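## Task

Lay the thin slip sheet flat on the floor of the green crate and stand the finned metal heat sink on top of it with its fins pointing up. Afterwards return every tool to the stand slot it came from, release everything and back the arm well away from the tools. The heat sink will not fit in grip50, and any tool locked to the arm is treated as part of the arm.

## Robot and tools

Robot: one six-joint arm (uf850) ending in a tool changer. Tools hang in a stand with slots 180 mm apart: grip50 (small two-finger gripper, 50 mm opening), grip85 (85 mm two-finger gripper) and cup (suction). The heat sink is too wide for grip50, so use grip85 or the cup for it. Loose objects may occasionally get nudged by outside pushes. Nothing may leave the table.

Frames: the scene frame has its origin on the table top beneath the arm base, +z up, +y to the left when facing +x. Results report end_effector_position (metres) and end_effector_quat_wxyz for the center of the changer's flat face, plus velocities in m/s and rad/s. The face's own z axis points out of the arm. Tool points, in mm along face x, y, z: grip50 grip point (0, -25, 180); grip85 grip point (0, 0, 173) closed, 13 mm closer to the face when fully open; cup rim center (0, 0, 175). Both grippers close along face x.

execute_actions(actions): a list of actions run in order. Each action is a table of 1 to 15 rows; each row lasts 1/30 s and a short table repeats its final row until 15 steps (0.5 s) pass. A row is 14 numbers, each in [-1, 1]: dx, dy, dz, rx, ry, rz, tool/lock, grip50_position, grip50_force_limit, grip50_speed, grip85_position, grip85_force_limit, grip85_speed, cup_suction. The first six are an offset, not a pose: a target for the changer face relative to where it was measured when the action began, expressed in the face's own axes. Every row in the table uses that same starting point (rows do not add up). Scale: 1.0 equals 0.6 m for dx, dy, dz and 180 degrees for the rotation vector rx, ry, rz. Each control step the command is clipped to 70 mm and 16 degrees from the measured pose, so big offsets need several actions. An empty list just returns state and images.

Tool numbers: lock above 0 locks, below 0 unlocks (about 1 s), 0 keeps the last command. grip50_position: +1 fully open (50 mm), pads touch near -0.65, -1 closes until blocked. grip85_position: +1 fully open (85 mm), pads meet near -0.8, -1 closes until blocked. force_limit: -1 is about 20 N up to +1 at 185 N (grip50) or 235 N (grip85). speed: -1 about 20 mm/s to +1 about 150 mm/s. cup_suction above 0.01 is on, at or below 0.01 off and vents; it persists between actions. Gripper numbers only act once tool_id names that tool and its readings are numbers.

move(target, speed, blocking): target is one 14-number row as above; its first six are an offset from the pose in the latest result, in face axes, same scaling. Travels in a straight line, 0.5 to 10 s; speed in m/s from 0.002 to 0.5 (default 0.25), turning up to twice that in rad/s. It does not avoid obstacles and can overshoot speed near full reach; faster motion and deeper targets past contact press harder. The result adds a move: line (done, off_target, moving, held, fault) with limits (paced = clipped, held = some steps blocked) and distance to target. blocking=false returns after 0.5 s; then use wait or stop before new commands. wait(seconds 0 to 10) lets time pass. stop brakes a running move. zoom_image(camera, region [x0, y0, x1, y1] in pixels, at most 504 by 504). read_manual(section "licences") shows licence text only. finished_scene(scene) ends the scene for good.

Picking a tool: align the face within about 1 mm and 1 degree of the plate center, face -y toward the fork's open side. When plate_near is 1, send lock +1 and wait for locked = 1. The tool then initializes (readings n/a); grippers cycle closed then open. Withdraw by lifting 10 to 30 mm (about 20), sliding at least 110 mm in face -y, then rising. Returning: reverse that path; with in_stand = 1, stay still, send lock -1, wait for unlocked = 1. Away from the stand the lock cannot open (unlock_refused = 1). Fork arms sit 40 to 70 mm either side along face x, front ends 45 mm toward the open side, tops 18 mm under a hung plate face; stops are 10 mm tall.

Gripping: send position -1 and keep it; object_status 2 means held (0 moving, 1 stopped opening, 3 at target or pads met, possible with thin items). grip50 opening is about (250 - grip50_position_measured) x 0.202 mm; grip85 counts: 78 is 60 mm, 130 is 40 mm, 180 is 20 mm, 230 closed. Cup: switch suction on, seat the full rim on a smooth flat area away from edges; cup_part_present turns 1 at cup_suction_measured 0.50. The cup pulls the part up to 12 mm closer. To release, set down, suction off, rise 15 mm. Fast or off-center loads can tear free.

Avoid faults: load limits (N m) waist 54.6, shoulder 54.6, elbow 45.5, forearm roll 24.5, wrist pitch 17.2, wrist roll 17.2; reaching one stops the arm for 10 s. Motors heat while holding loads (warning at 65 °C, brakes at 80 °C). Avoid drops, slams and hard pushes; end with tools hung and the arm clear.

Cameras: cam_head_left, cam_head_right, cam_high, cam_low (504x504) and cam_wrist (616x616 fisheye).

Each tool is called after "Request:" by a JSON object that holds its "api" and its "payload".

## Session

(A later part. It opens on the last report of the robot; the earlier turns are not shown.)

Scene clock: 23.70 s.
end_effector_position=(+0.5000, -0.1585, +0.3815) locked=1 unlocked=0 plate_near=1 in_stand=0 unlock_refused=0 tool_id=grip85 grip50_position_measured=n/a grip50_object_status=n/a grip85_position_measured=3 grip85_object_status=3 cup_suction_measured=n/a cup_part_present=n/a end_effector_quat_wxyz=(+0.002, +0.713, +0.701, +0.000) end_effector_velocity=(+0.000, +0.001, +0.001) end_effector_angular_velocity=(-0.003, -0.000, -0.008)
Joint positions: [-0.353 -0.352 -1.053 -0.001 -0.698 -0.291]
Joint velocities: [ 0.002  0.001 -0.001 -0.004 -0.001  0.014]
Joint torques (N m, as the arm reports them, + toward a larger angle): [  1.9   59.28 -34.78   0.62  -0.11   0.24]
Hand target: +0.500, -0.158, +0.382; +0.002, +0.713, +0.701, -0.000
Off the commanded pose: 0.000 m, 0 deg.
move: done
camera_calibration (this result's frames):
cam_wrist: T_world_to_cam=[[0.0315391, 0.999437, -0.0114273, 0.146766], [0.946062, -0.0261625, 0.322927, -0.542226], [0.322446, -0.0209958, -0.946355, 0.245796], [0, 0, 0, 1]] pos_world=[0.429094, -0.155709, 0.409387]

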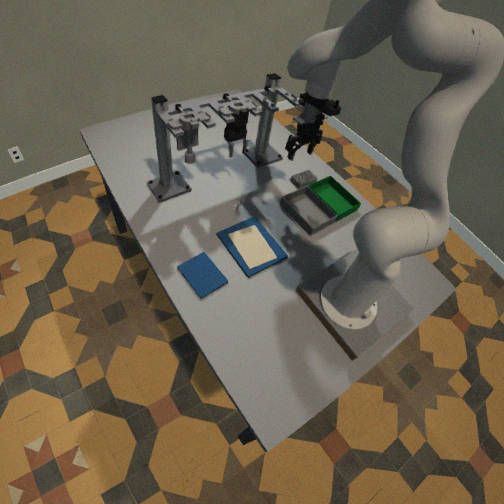

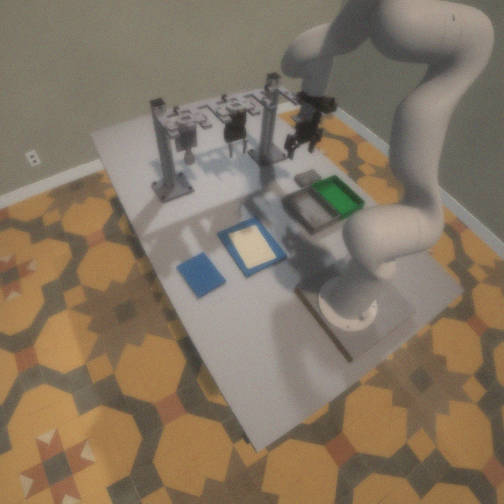

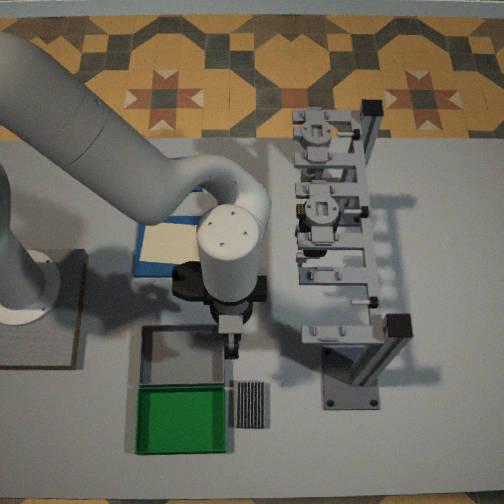

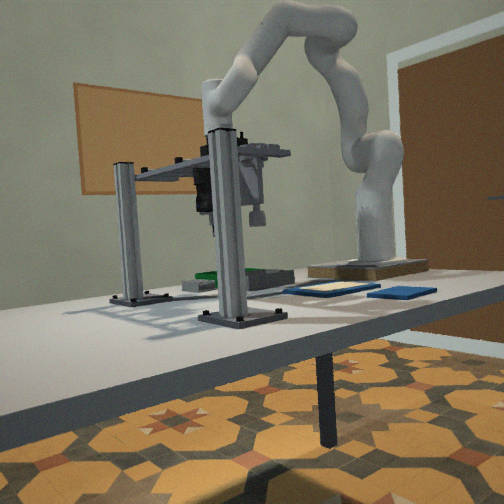

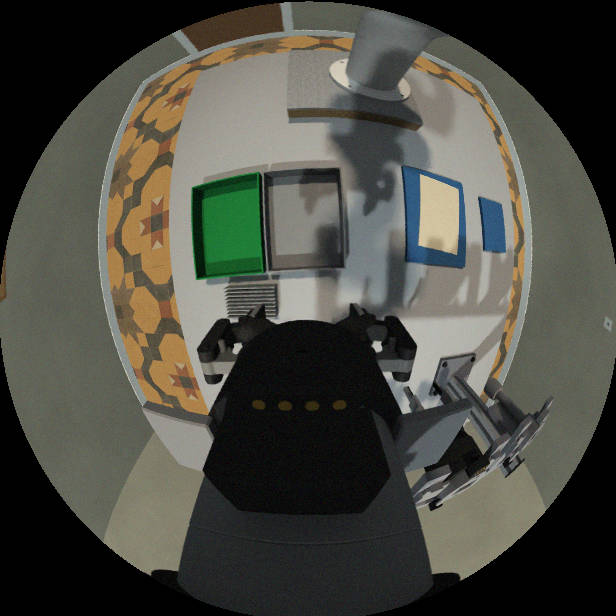

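Request:
{"api": "move", "payload": {"target": [-0.001,0.2745,-0.001,0,0,0,0,0,0,0,1,0,0,0], "speed": 0.17}}

Request:
{"api": "move", "payload": {"target": [0,0,0.034,0,0,0,0,0,0,0,1,0,0,0], "speed": 0.03}}

Request:
{"api": "execute_actions", "payload": {"actions": [[[0,0,0,0,0,0,-1,0,0,0,1,0,0,0]],[[0,0,0,0,0,0,-1,0,0,0,1,0,0,0]],[[0,0,0,0,0,0,-1,0,0,0,1,0,0,0]]]}}

Scene clock: 25.30 s.
end_effector_position=(+0.6643, -0.1620, +0.3824) locked=1 unlocked=0 plate_near=1 in_stand=0 unlock_refused=0 tool_id=grip85 grip50_position_measured=n/a grip50_object_status=n/a grip85_position_measured=3 grip85_object_status=3 cup_suction_measured=n/a cup_part_present=n/a end_effector_quat_wxyz=(+0.002, +0.713, +0.701, +0.000) end_effector_velocity=(+0.002, -0.001, +0.000) end_effector_angular_velocity=(+0.000, -0.002, -0.002)
Joint positions: [-0.285 -0.724 -1.609 -0.001 -0.882 -0.223]
Joint velocities: [-0.    -0.004 -0.008  0.    -0.002  0.001]
Joint torques (N m, as the arm reports them, + toward a larger angle): [  1.1   82.23 -37.31   0.62  -0.12   0.23]
Hand target: +0.665, -0.162, +0.382; +0.002, +0.713, +0.701, +0.000
Off the commanded pose: 0.000 m, 0 deg.
move: done
camera_calibration (this result's frames):
cam_wrist: T_world_to_cam=[[0.0316254, 0.999436, -0.0112779, 0.144956], [0.946099, -0.026295, 0.322808, -0.698034], [0.32233, -0.020879, -0.946397, 0.193739], [0, 0, 0, 1]] pos_world=[0.593377, -0.159184, 0.41032]

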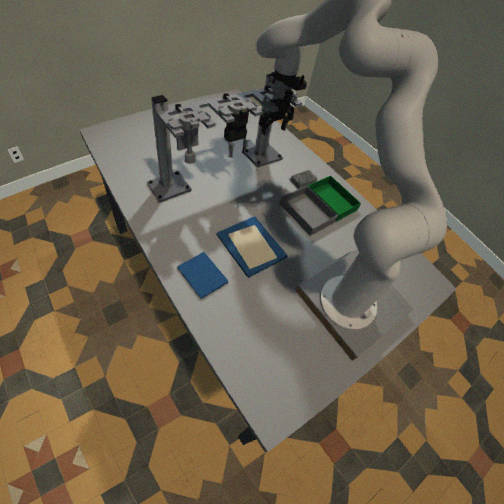

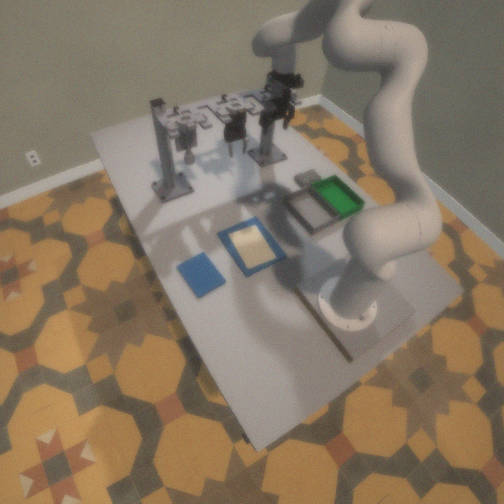

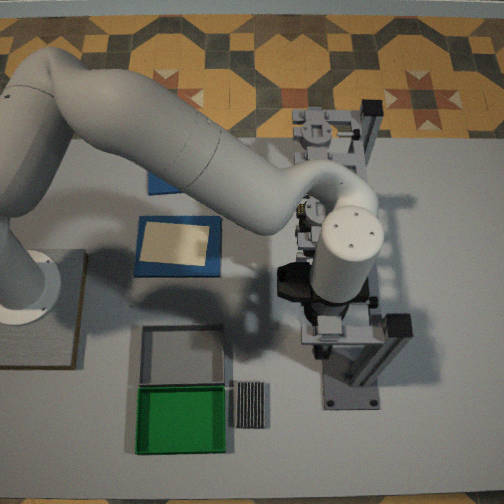

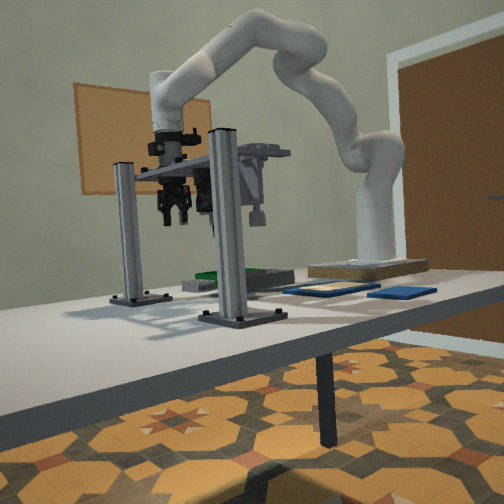

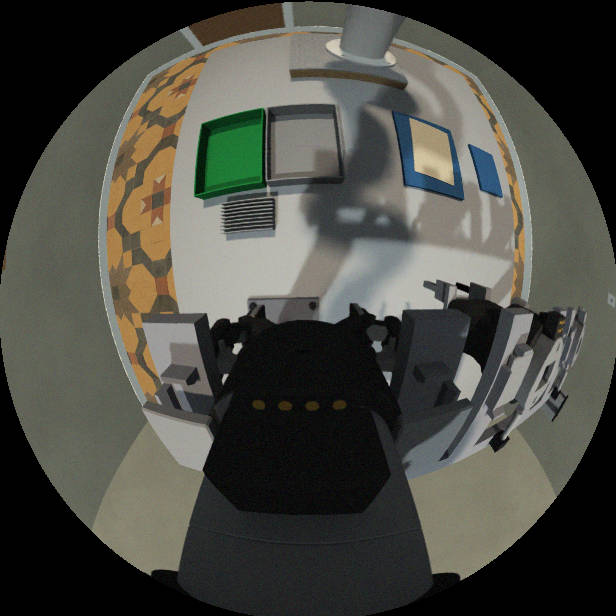

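Scene clock: 26.23 s.
end_effector_position=(+0.6645, -0.1620, +0.3626) locked=1 unlocked=0 plate_near=1 in_stand=1 unlock_refused=0 tool_id=grip85 grip50_position_measured=n/a grip50_object_status=n/a grip85_position_measured=3 grip85_object_status=3 cup_suction_measured=n/a cup_part_present=n/a end_effector_quat_wxyz=(+0.002, +0.713, +0.701, +0.000) end_effector_velocity=(+0.000, +0.000, -0.001) end_effector_angular_velocity=(+0.000, -0.001, +0.001)
Joint positions: [-0.285 -0.744 -1.594 -0.001 -0.846 -0.223]
Joint velocities: [ 0.    -0.001  0.001  0.     0.003 -0.001]
Joint torques (N m, as the arm reports them, + toward a larger angle): [  1.02  77.63 -34.64   0.33  -0.08   0.29]
Hand target: +0.664, -0.162, +0.362; +0.002, +0.713, +0.701, +0.000
Off the commanded pose: 0.001 m, 0 deg.
move: done
camera_calibration (this result's frames):
cam_wrist: T_world_to_cam=[[0.0316247, 0.999435, -0.011394, 0.144852], [0.945838, -0.0262398, 0.323576, -0.691934], [0.323094, -0.0210099, -0.946134, 0.174314], [0, 0, 0, 1]] pos_world=[0.593557, -0.159264, 0.390468]

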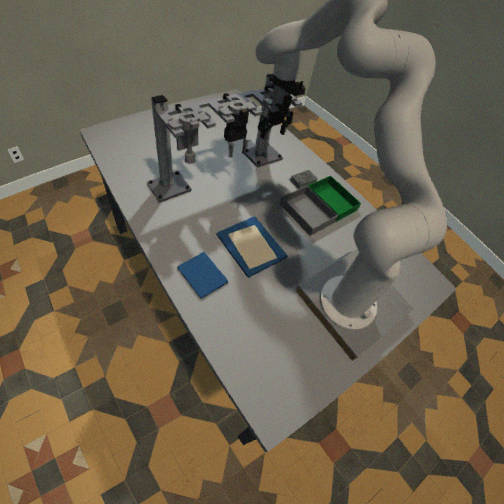

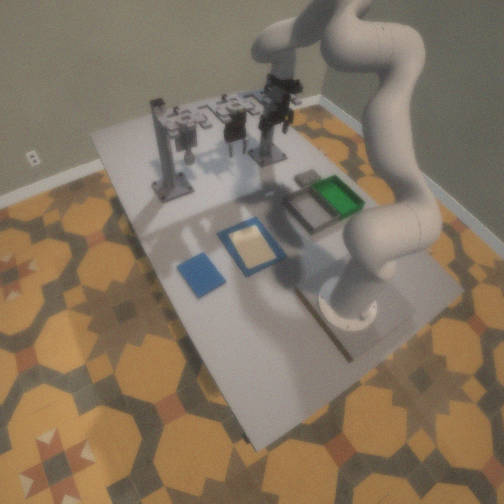

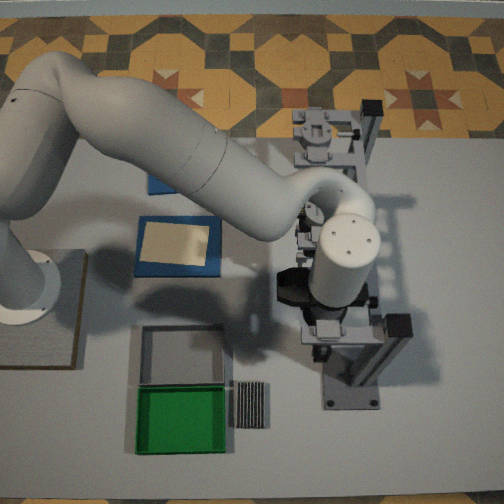

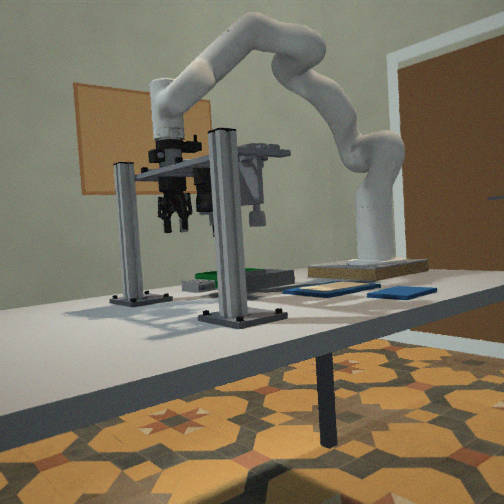

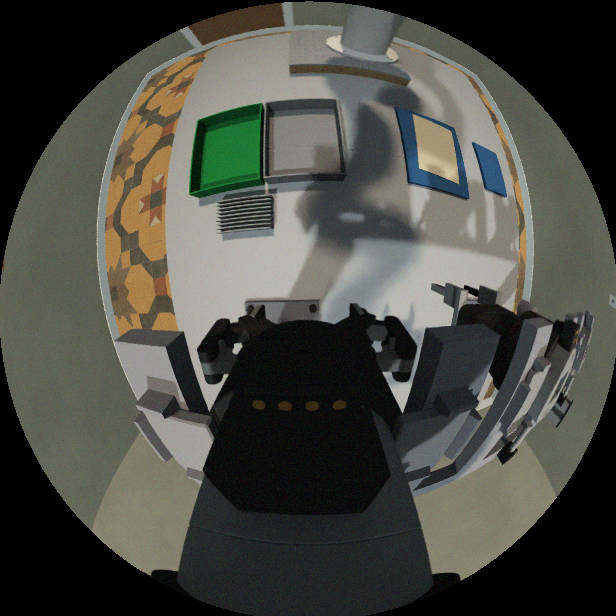

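Scene clock: 27.73 s.
end_effector_position=(+0.6644, -0.1620, +0.3626) locked=0 unlocked=1 plate_near=1 in_stand=1 unlock_refused=0 tool_id=none grip50_position_measured=n/a grip50_object_status=n/a grip85_position_measured=n/a grip85_object_status=n/a cup_suction_measured=n/a cup_part_present=n/a end_effector_quat_wxyz=(+0.002, +0.713, +0.701, +0.000) end_effector_velocity=(-0.000, -0.000, +0.001) end_effector_angular_velocity=(-0.000, -0.001, -0.000)
Joint positions: [-0.285 -0.744 -1.594 -0.001 -0.846 -0.223]
Joint velocities: [-0.     0.001 -0.     0.    -0.    -0.   ]
Joint torques (N m, as the arm reports them, + toward a larger angle): [  2.27  68.96 -29.81   0.66  -0.02   0.22]
Hand target: +0.664, -0.162, +0.363; +0.002, +0.713, +0.701, +0.000
Off the commanded pose: 0.000 m, 0 deg.
camera_calibration (this result's frames):
cam_wrist: T_world_to_cam=[[0.0316016, 0.999436, -0.0113962, 0.144865], [0.945892, -0.0262208, 0.323421, -0.691864], [0.322939, -0.0210002, -0.946187, 0.174399], [0, 0, 0, 1]] pos_world=[0.59353, -0.159262, 0.390428]

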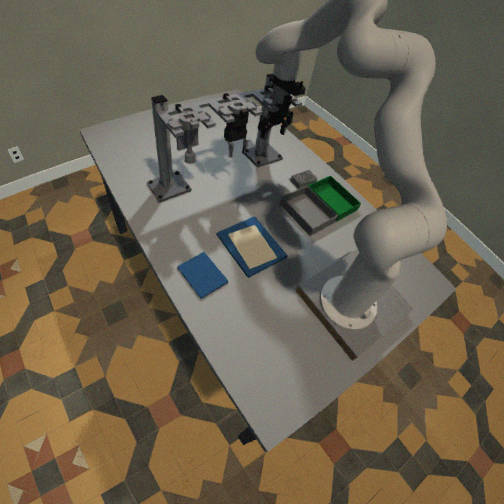

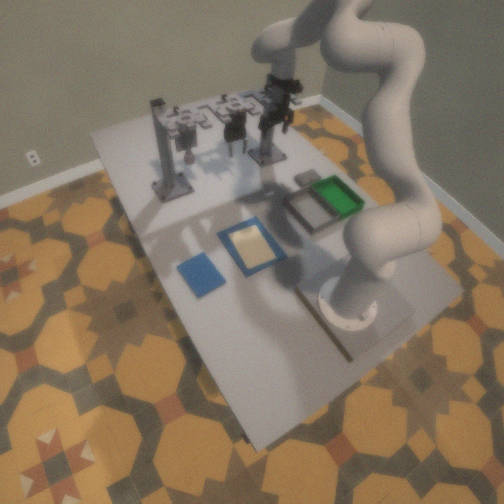

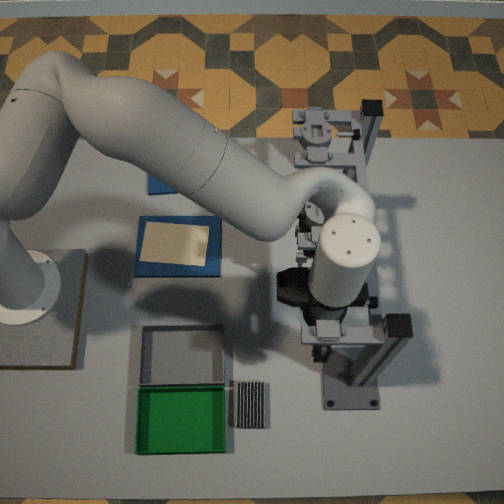

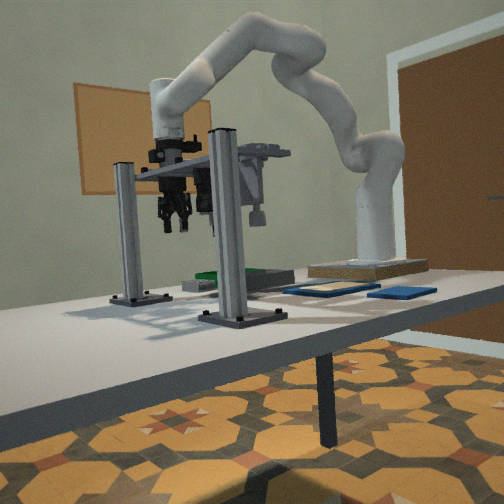

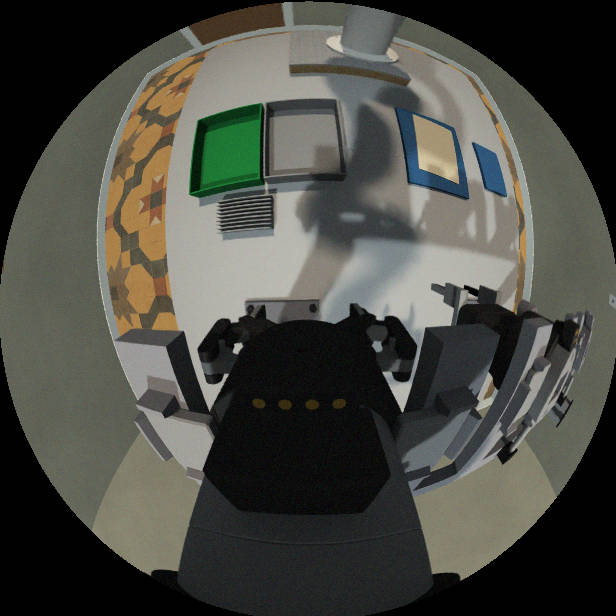

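Request:
{"api": "move", "payload": {"target": [0,0,-0.0445,0,0,0,0,0,0,0,1,0,0,0], "speed": 0.06}}

Request:
{"api": "zoom_image", "payload": {"camera": "cam_wrist", "region": [140,280,476,450]}}

Request:
{"api": "move", "payload": {"target": [0.603,0.003,0,0,0,0,0,0,0,0,1,0,0,0], "speed": 0.3}}

Request:
{"api": "zoom_image", "payload": {"camera": "cam_wrist", "region": [140,280,476,450]}}

Scene clock: 28.70 s.
end_effector_position=(+0.6643, -0.1620, +0.3890) locked=0 unlocked=1 plate_near=0 in_stand=0 unlock_refused=0 tool_id=none grip50_position_measured=n/a grip50_object_status=n/a grip85_position_measured=n/a grip85_object_status=n/a cup_suction_measured=n/a cup_part_present=n/a end_effector_quat_wxyz=(+0.002, +0.713, +0.701, +0.000) end_effector_velocity=(+0.000, +0.001, +0.000) end_effector_angular_velocity=(+0.000, +0.002, +0.001)
Joint positions: [-0.285 -0.718 -1.615 -0.001 -0.893 -0.223]
Joint velocities: [ 0.001 -0.    -0.001 -0.    -0.003 -0.   ]
Joint torques (N m, as the arm reports them, + toward a larger angle): [  1.03  69.73 -30.2    0.56  -0.11   0.27]
Hand target: +0.664, -0.162, +0.389; +0.002, +0.713, +0.701, +0.000
Off the commanded pose: 0.000 m, 0 deg.
move: done
camera_calibration (this result's frames):
cam_wrist: T_world_to_cam=[[0.0316051, 0.999436, -0.0113582, 0.145073], [0.945966, -0.0262411, 0.323203, -0.700275], [0.322722, -0.0209594, -0.946262, 0.199641], [0, 0, 0, 1]] pos_world=[0.593423, -0.159183, 0.416891]

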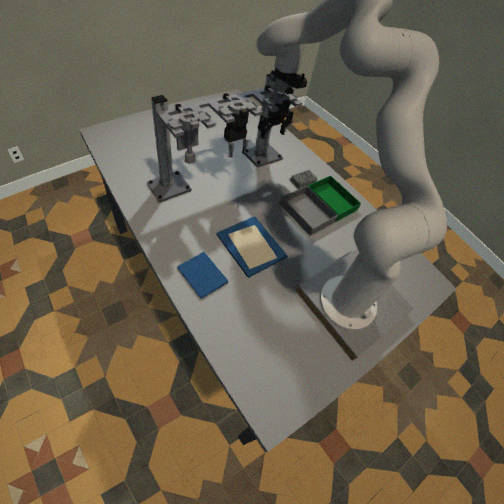

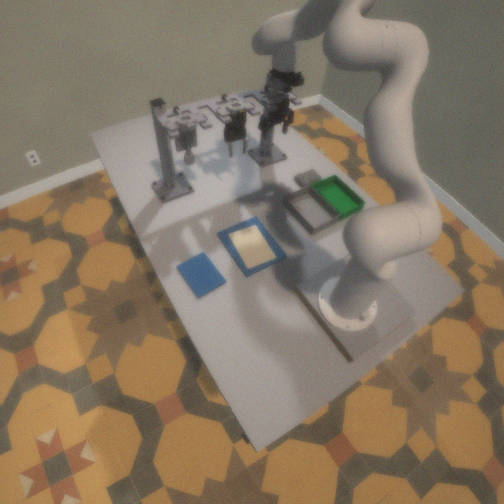

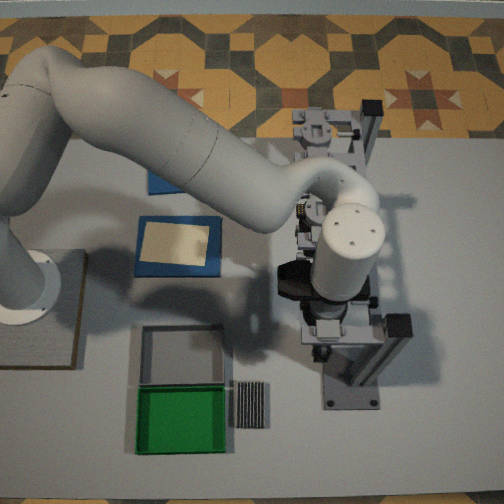

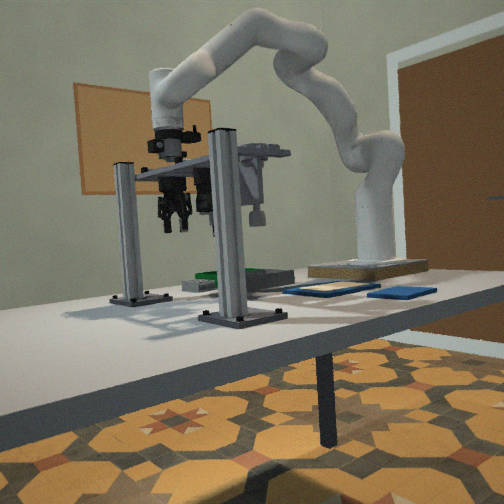

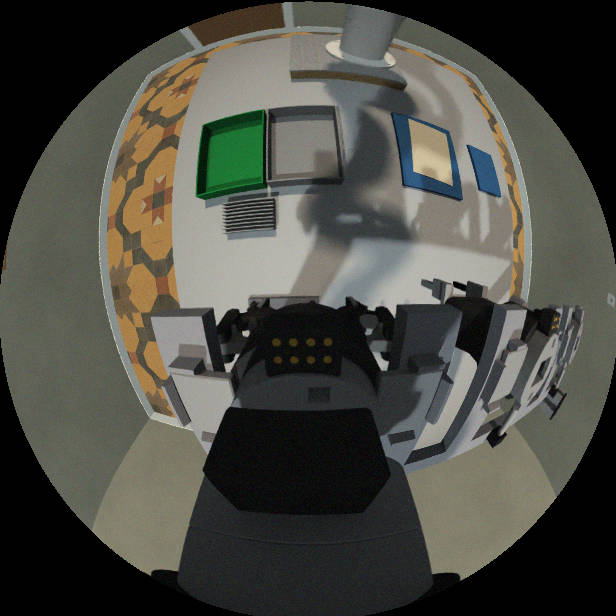

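Region (140, 280, 476, 450) of cam_wrist's 616x616 image, scaled by 1.500, with more detail than that image has; it fills the top 255 rows of this view, and the rest is white.

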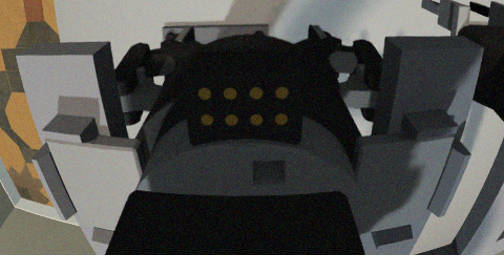

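Scene clock: 30.40 s.
end_effector_position=(+0.6726, +0.1996, +0.3883) locked=0 unlocked=1 plate_near=0 in_stand=0 unlock_refused=0 tool_id=none grip50_position_measured=n/a grip50_object_status=n/a grip85_position_measured=n/a grip85_object_status=n/a cup_suction_measured=n/a cup_part_present=n/a end_effector_quat_wxyz=(+0.002, +0.713, +0.701, +0.001) end_effector_velocity=(-0.000, +0.003, +0.000) end_effector_angular_velocity=(+0.000, -0.001, +0.002)
Joint positions: [ 0.243 -0.765 -1.691 -0.002 -0.922  0.306]
Joint velocities: [ 0.005 -0.002 -0.004 -0.    -0.001  0.003]
Joint torques (N m, as the arm reports them, + toward a larger angle): [  1.04  71.52 -30.45   0.6   -0.12   0.26]
Hand target: +0.673, +0.200, +0.388; +0.002, +0.713, +0.701, +0.001
Off the commanded pose: 0.001 m, 0 deg.
move: done
camera_calibration (this result's frames):
cam_wrist: T_world_to_cam=[[0.0320447, 0.999435, -0.0101173, -0.217285], [0.945925, -0.0270567, 0.323255, -0.698228], [0.322799, -0.0199288, -0.946258, 0.203562], [0, 0, 0, 1]] pos_world=[0.601724, 0.202327, 0.416129]

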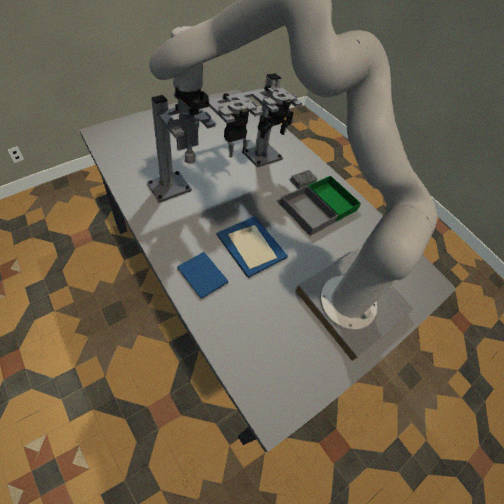

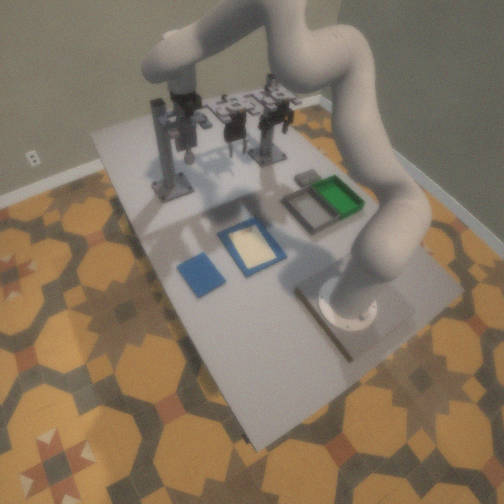

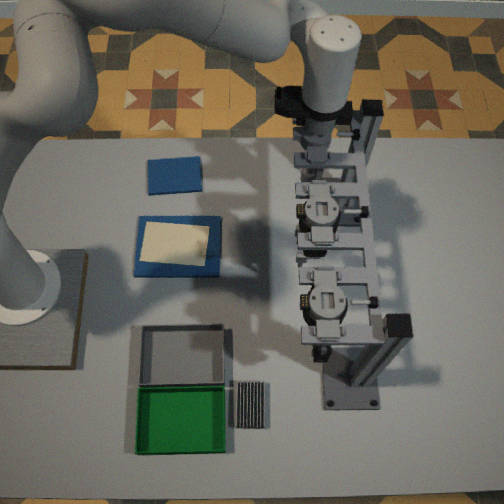

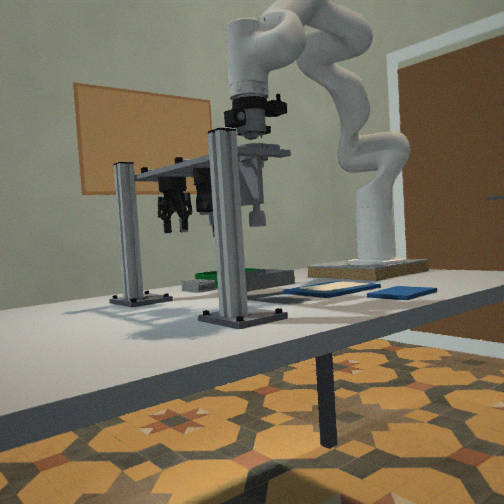

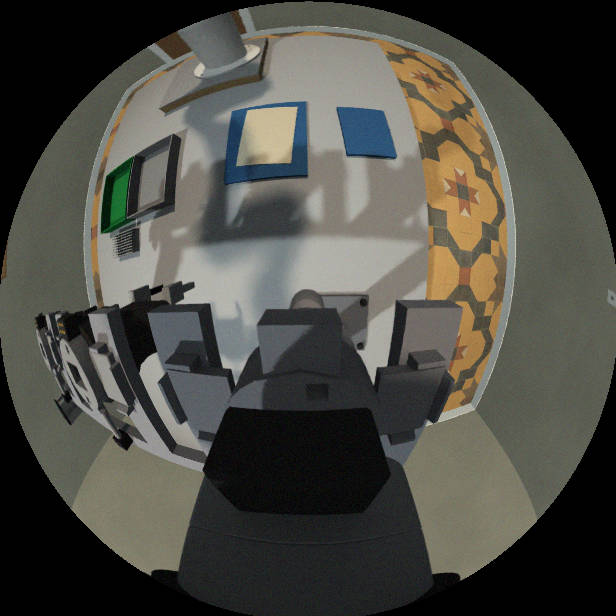

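Region (140, 280, 476, 450) of cam_wrist's 616x616 image, scaled by 1.500, with more detail than that image has; it fills the top 255 rows of this view, and the rest is white.

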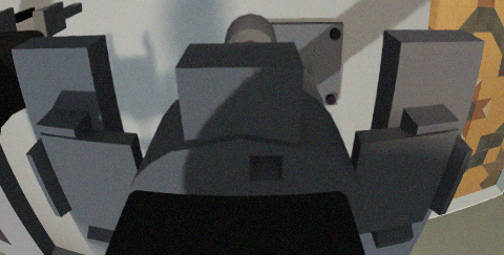

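Request:
{"api": "execute_actions", "payload": {"actions": []}}

Request:
{"api": "move", "payload": {"target": [-0.0007,-0.0017,0.0445,0,0,0,0,0,0,0,0,0,0,0], "speed": 0.018}}

Scene clock: 30.93 s.
end_effector_position=(+0.6726, +0.2001, +0.3882) locked=0 unlocked=1 plate_near=0 in_stand=0 unlock_refused=0 tool_id=none grip50_position_measured=n/a grip50_object_status=n/a grip85_position_measured=n/a grip85_object_status=n/a cup_suction_measured=n/a cup_part_present=n/a end_effector_quat_wxyz=(+0.002, +0.713, +0.701, +0.001) end_effector_velocity=(+0.000, -0.000, -0.001) end_effector_angular_velocity=(+0.000, -0.000, -0.001)
Joint positions: [ 0.243 -0.765 -1.691 -0.002 -0.922  0.306]
Joint velocities: [-0.001 -0.001  0.     0.     0.001  0.001]
Joint torques (N m, as the arm reports them, + toward a larger angle): [  2.    71.2  -30.38   0.47  -0.19   0.26]
Hand target: +0.673, +0.200, +0.388; +0.002, +0.713, +0.701, +0.001
Off the commanded pose: 0.001 m, 0 deg.
camera_calibration (this result's frames):
cam_wrist: T_world_to_cam=[[0.0316254, 0.999449, -0.0101052, -0.217511], [0.945943, -0.0266642, 0.323235, -0.698237], [0.322788, -0.0197814, -0.946265, 0.203513], [0, 0, 0, 1]] pos_world=[0.60168, 0.202799, 0.416074]

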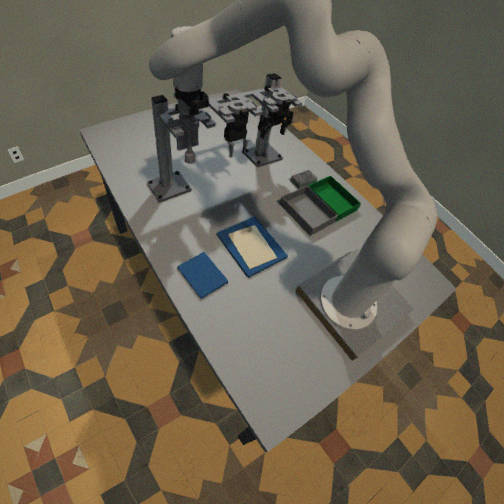

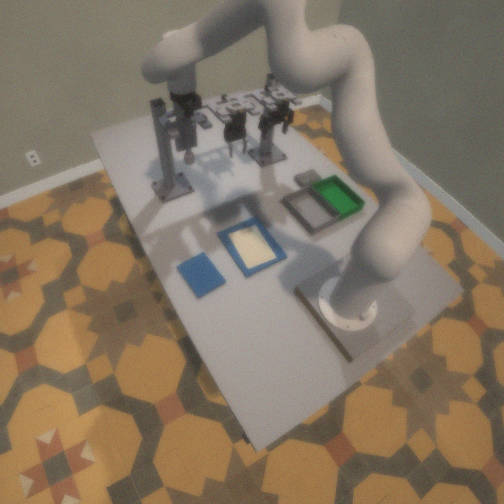

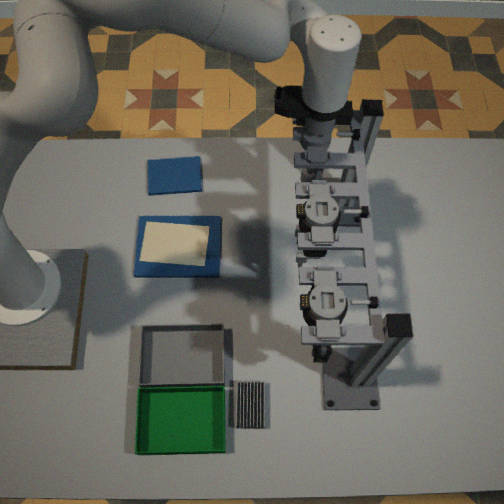

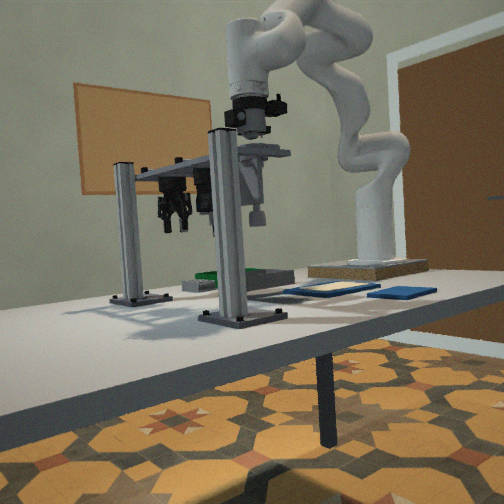

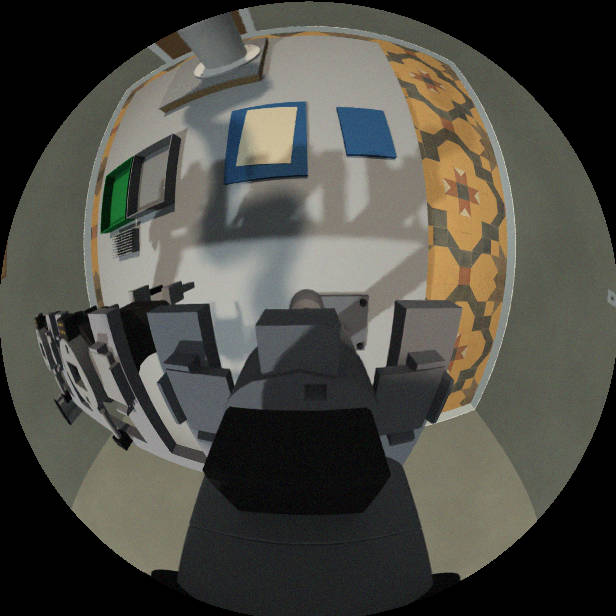

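Scene clock: 32.63 s.
end_effector_position=(+0.6716, +0.1996, +0.3623) locked=0 unlocked=1 plate_near=1 in_stand=1 unlock_refused=0 tool_id=none grip50_position_measured=n/a grip50_object_status=n/a grip85_position_measured=n/a grip85_object_status=n/a cup_suction_measured=n/a cup_part_present=n/a end_effector_quat_wxyz=(+0.002, +0.713, +0.701, +0.001) end_effector_velocity=(-0.000, +0.001, -0.001) end_effector_angular_velocity=(+0.000, -0.001, +0.001)
Joint positions: [ 0.243 -0.786 -1.665 -0.002 -0.875  0.306]
Joint velocities: [ 0.001 -0.     0.001 -0.     0.003  0.   ]
Joint torques (N m, as the arm reports them, + toward a larger angle): [  1.64  61.95 -28.03   0.68   1.06   0.32]
Hand target: +0.672, +0.200, +0.361; +0.002, +0.713, +0.701, +0.001
Off the commanded pose: 0.001 m, 0 deg.
move: done
camera_calibration (this result's frames):
cam_wrist: T_world_to_cam=[[0.0315624, 0.99945, -0.0101638, -0.217193], [0.94601, -0.0265895, 0.323046, -0.688918], [0.322598, -0.0198112, -0.946329, 0.17949], [0, 0, 0, 1]] pos_world=[0.600675, 0.202312, 0.390201]

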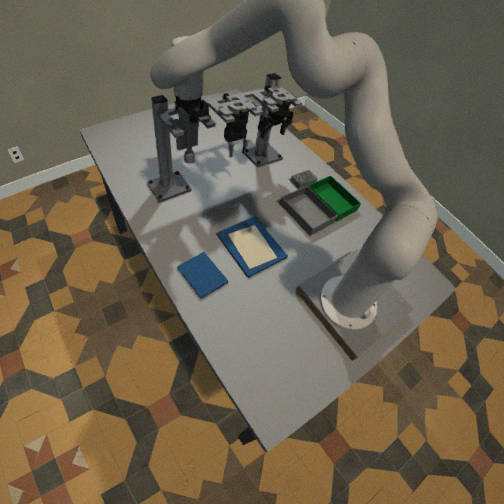

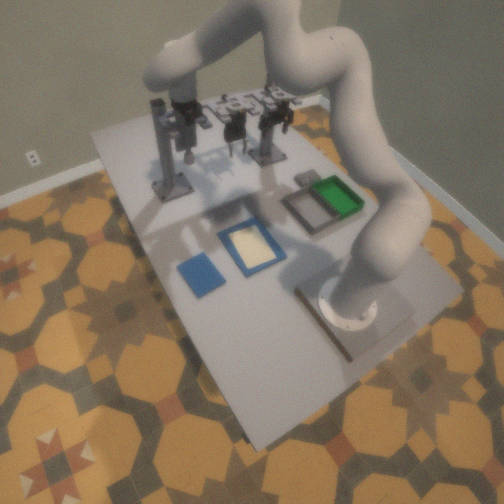

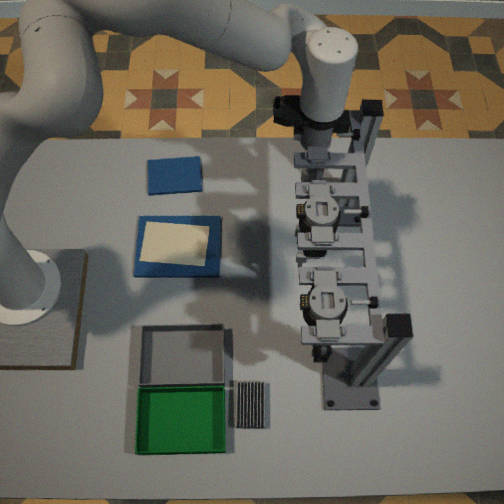

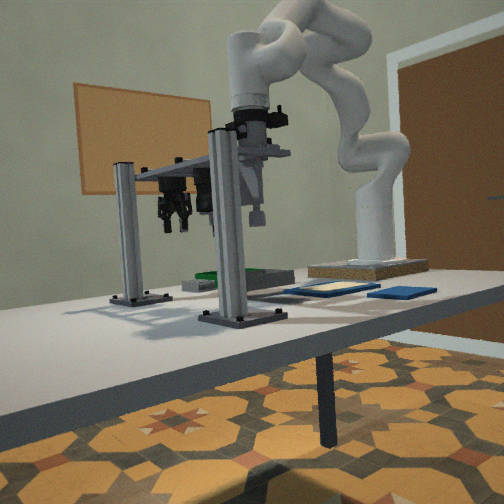

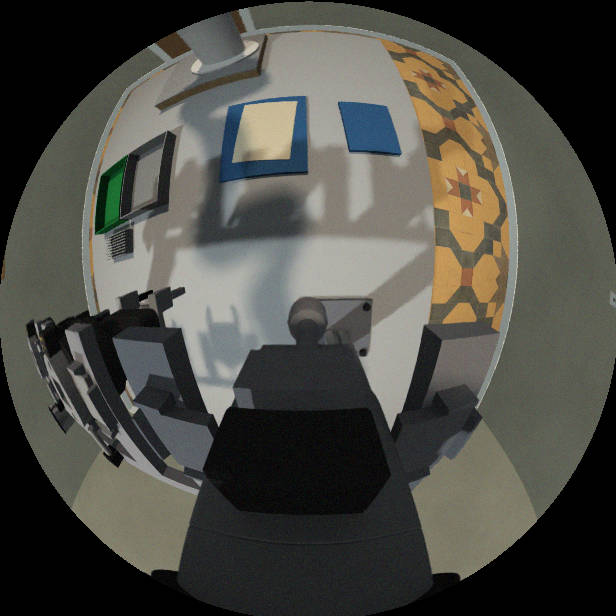

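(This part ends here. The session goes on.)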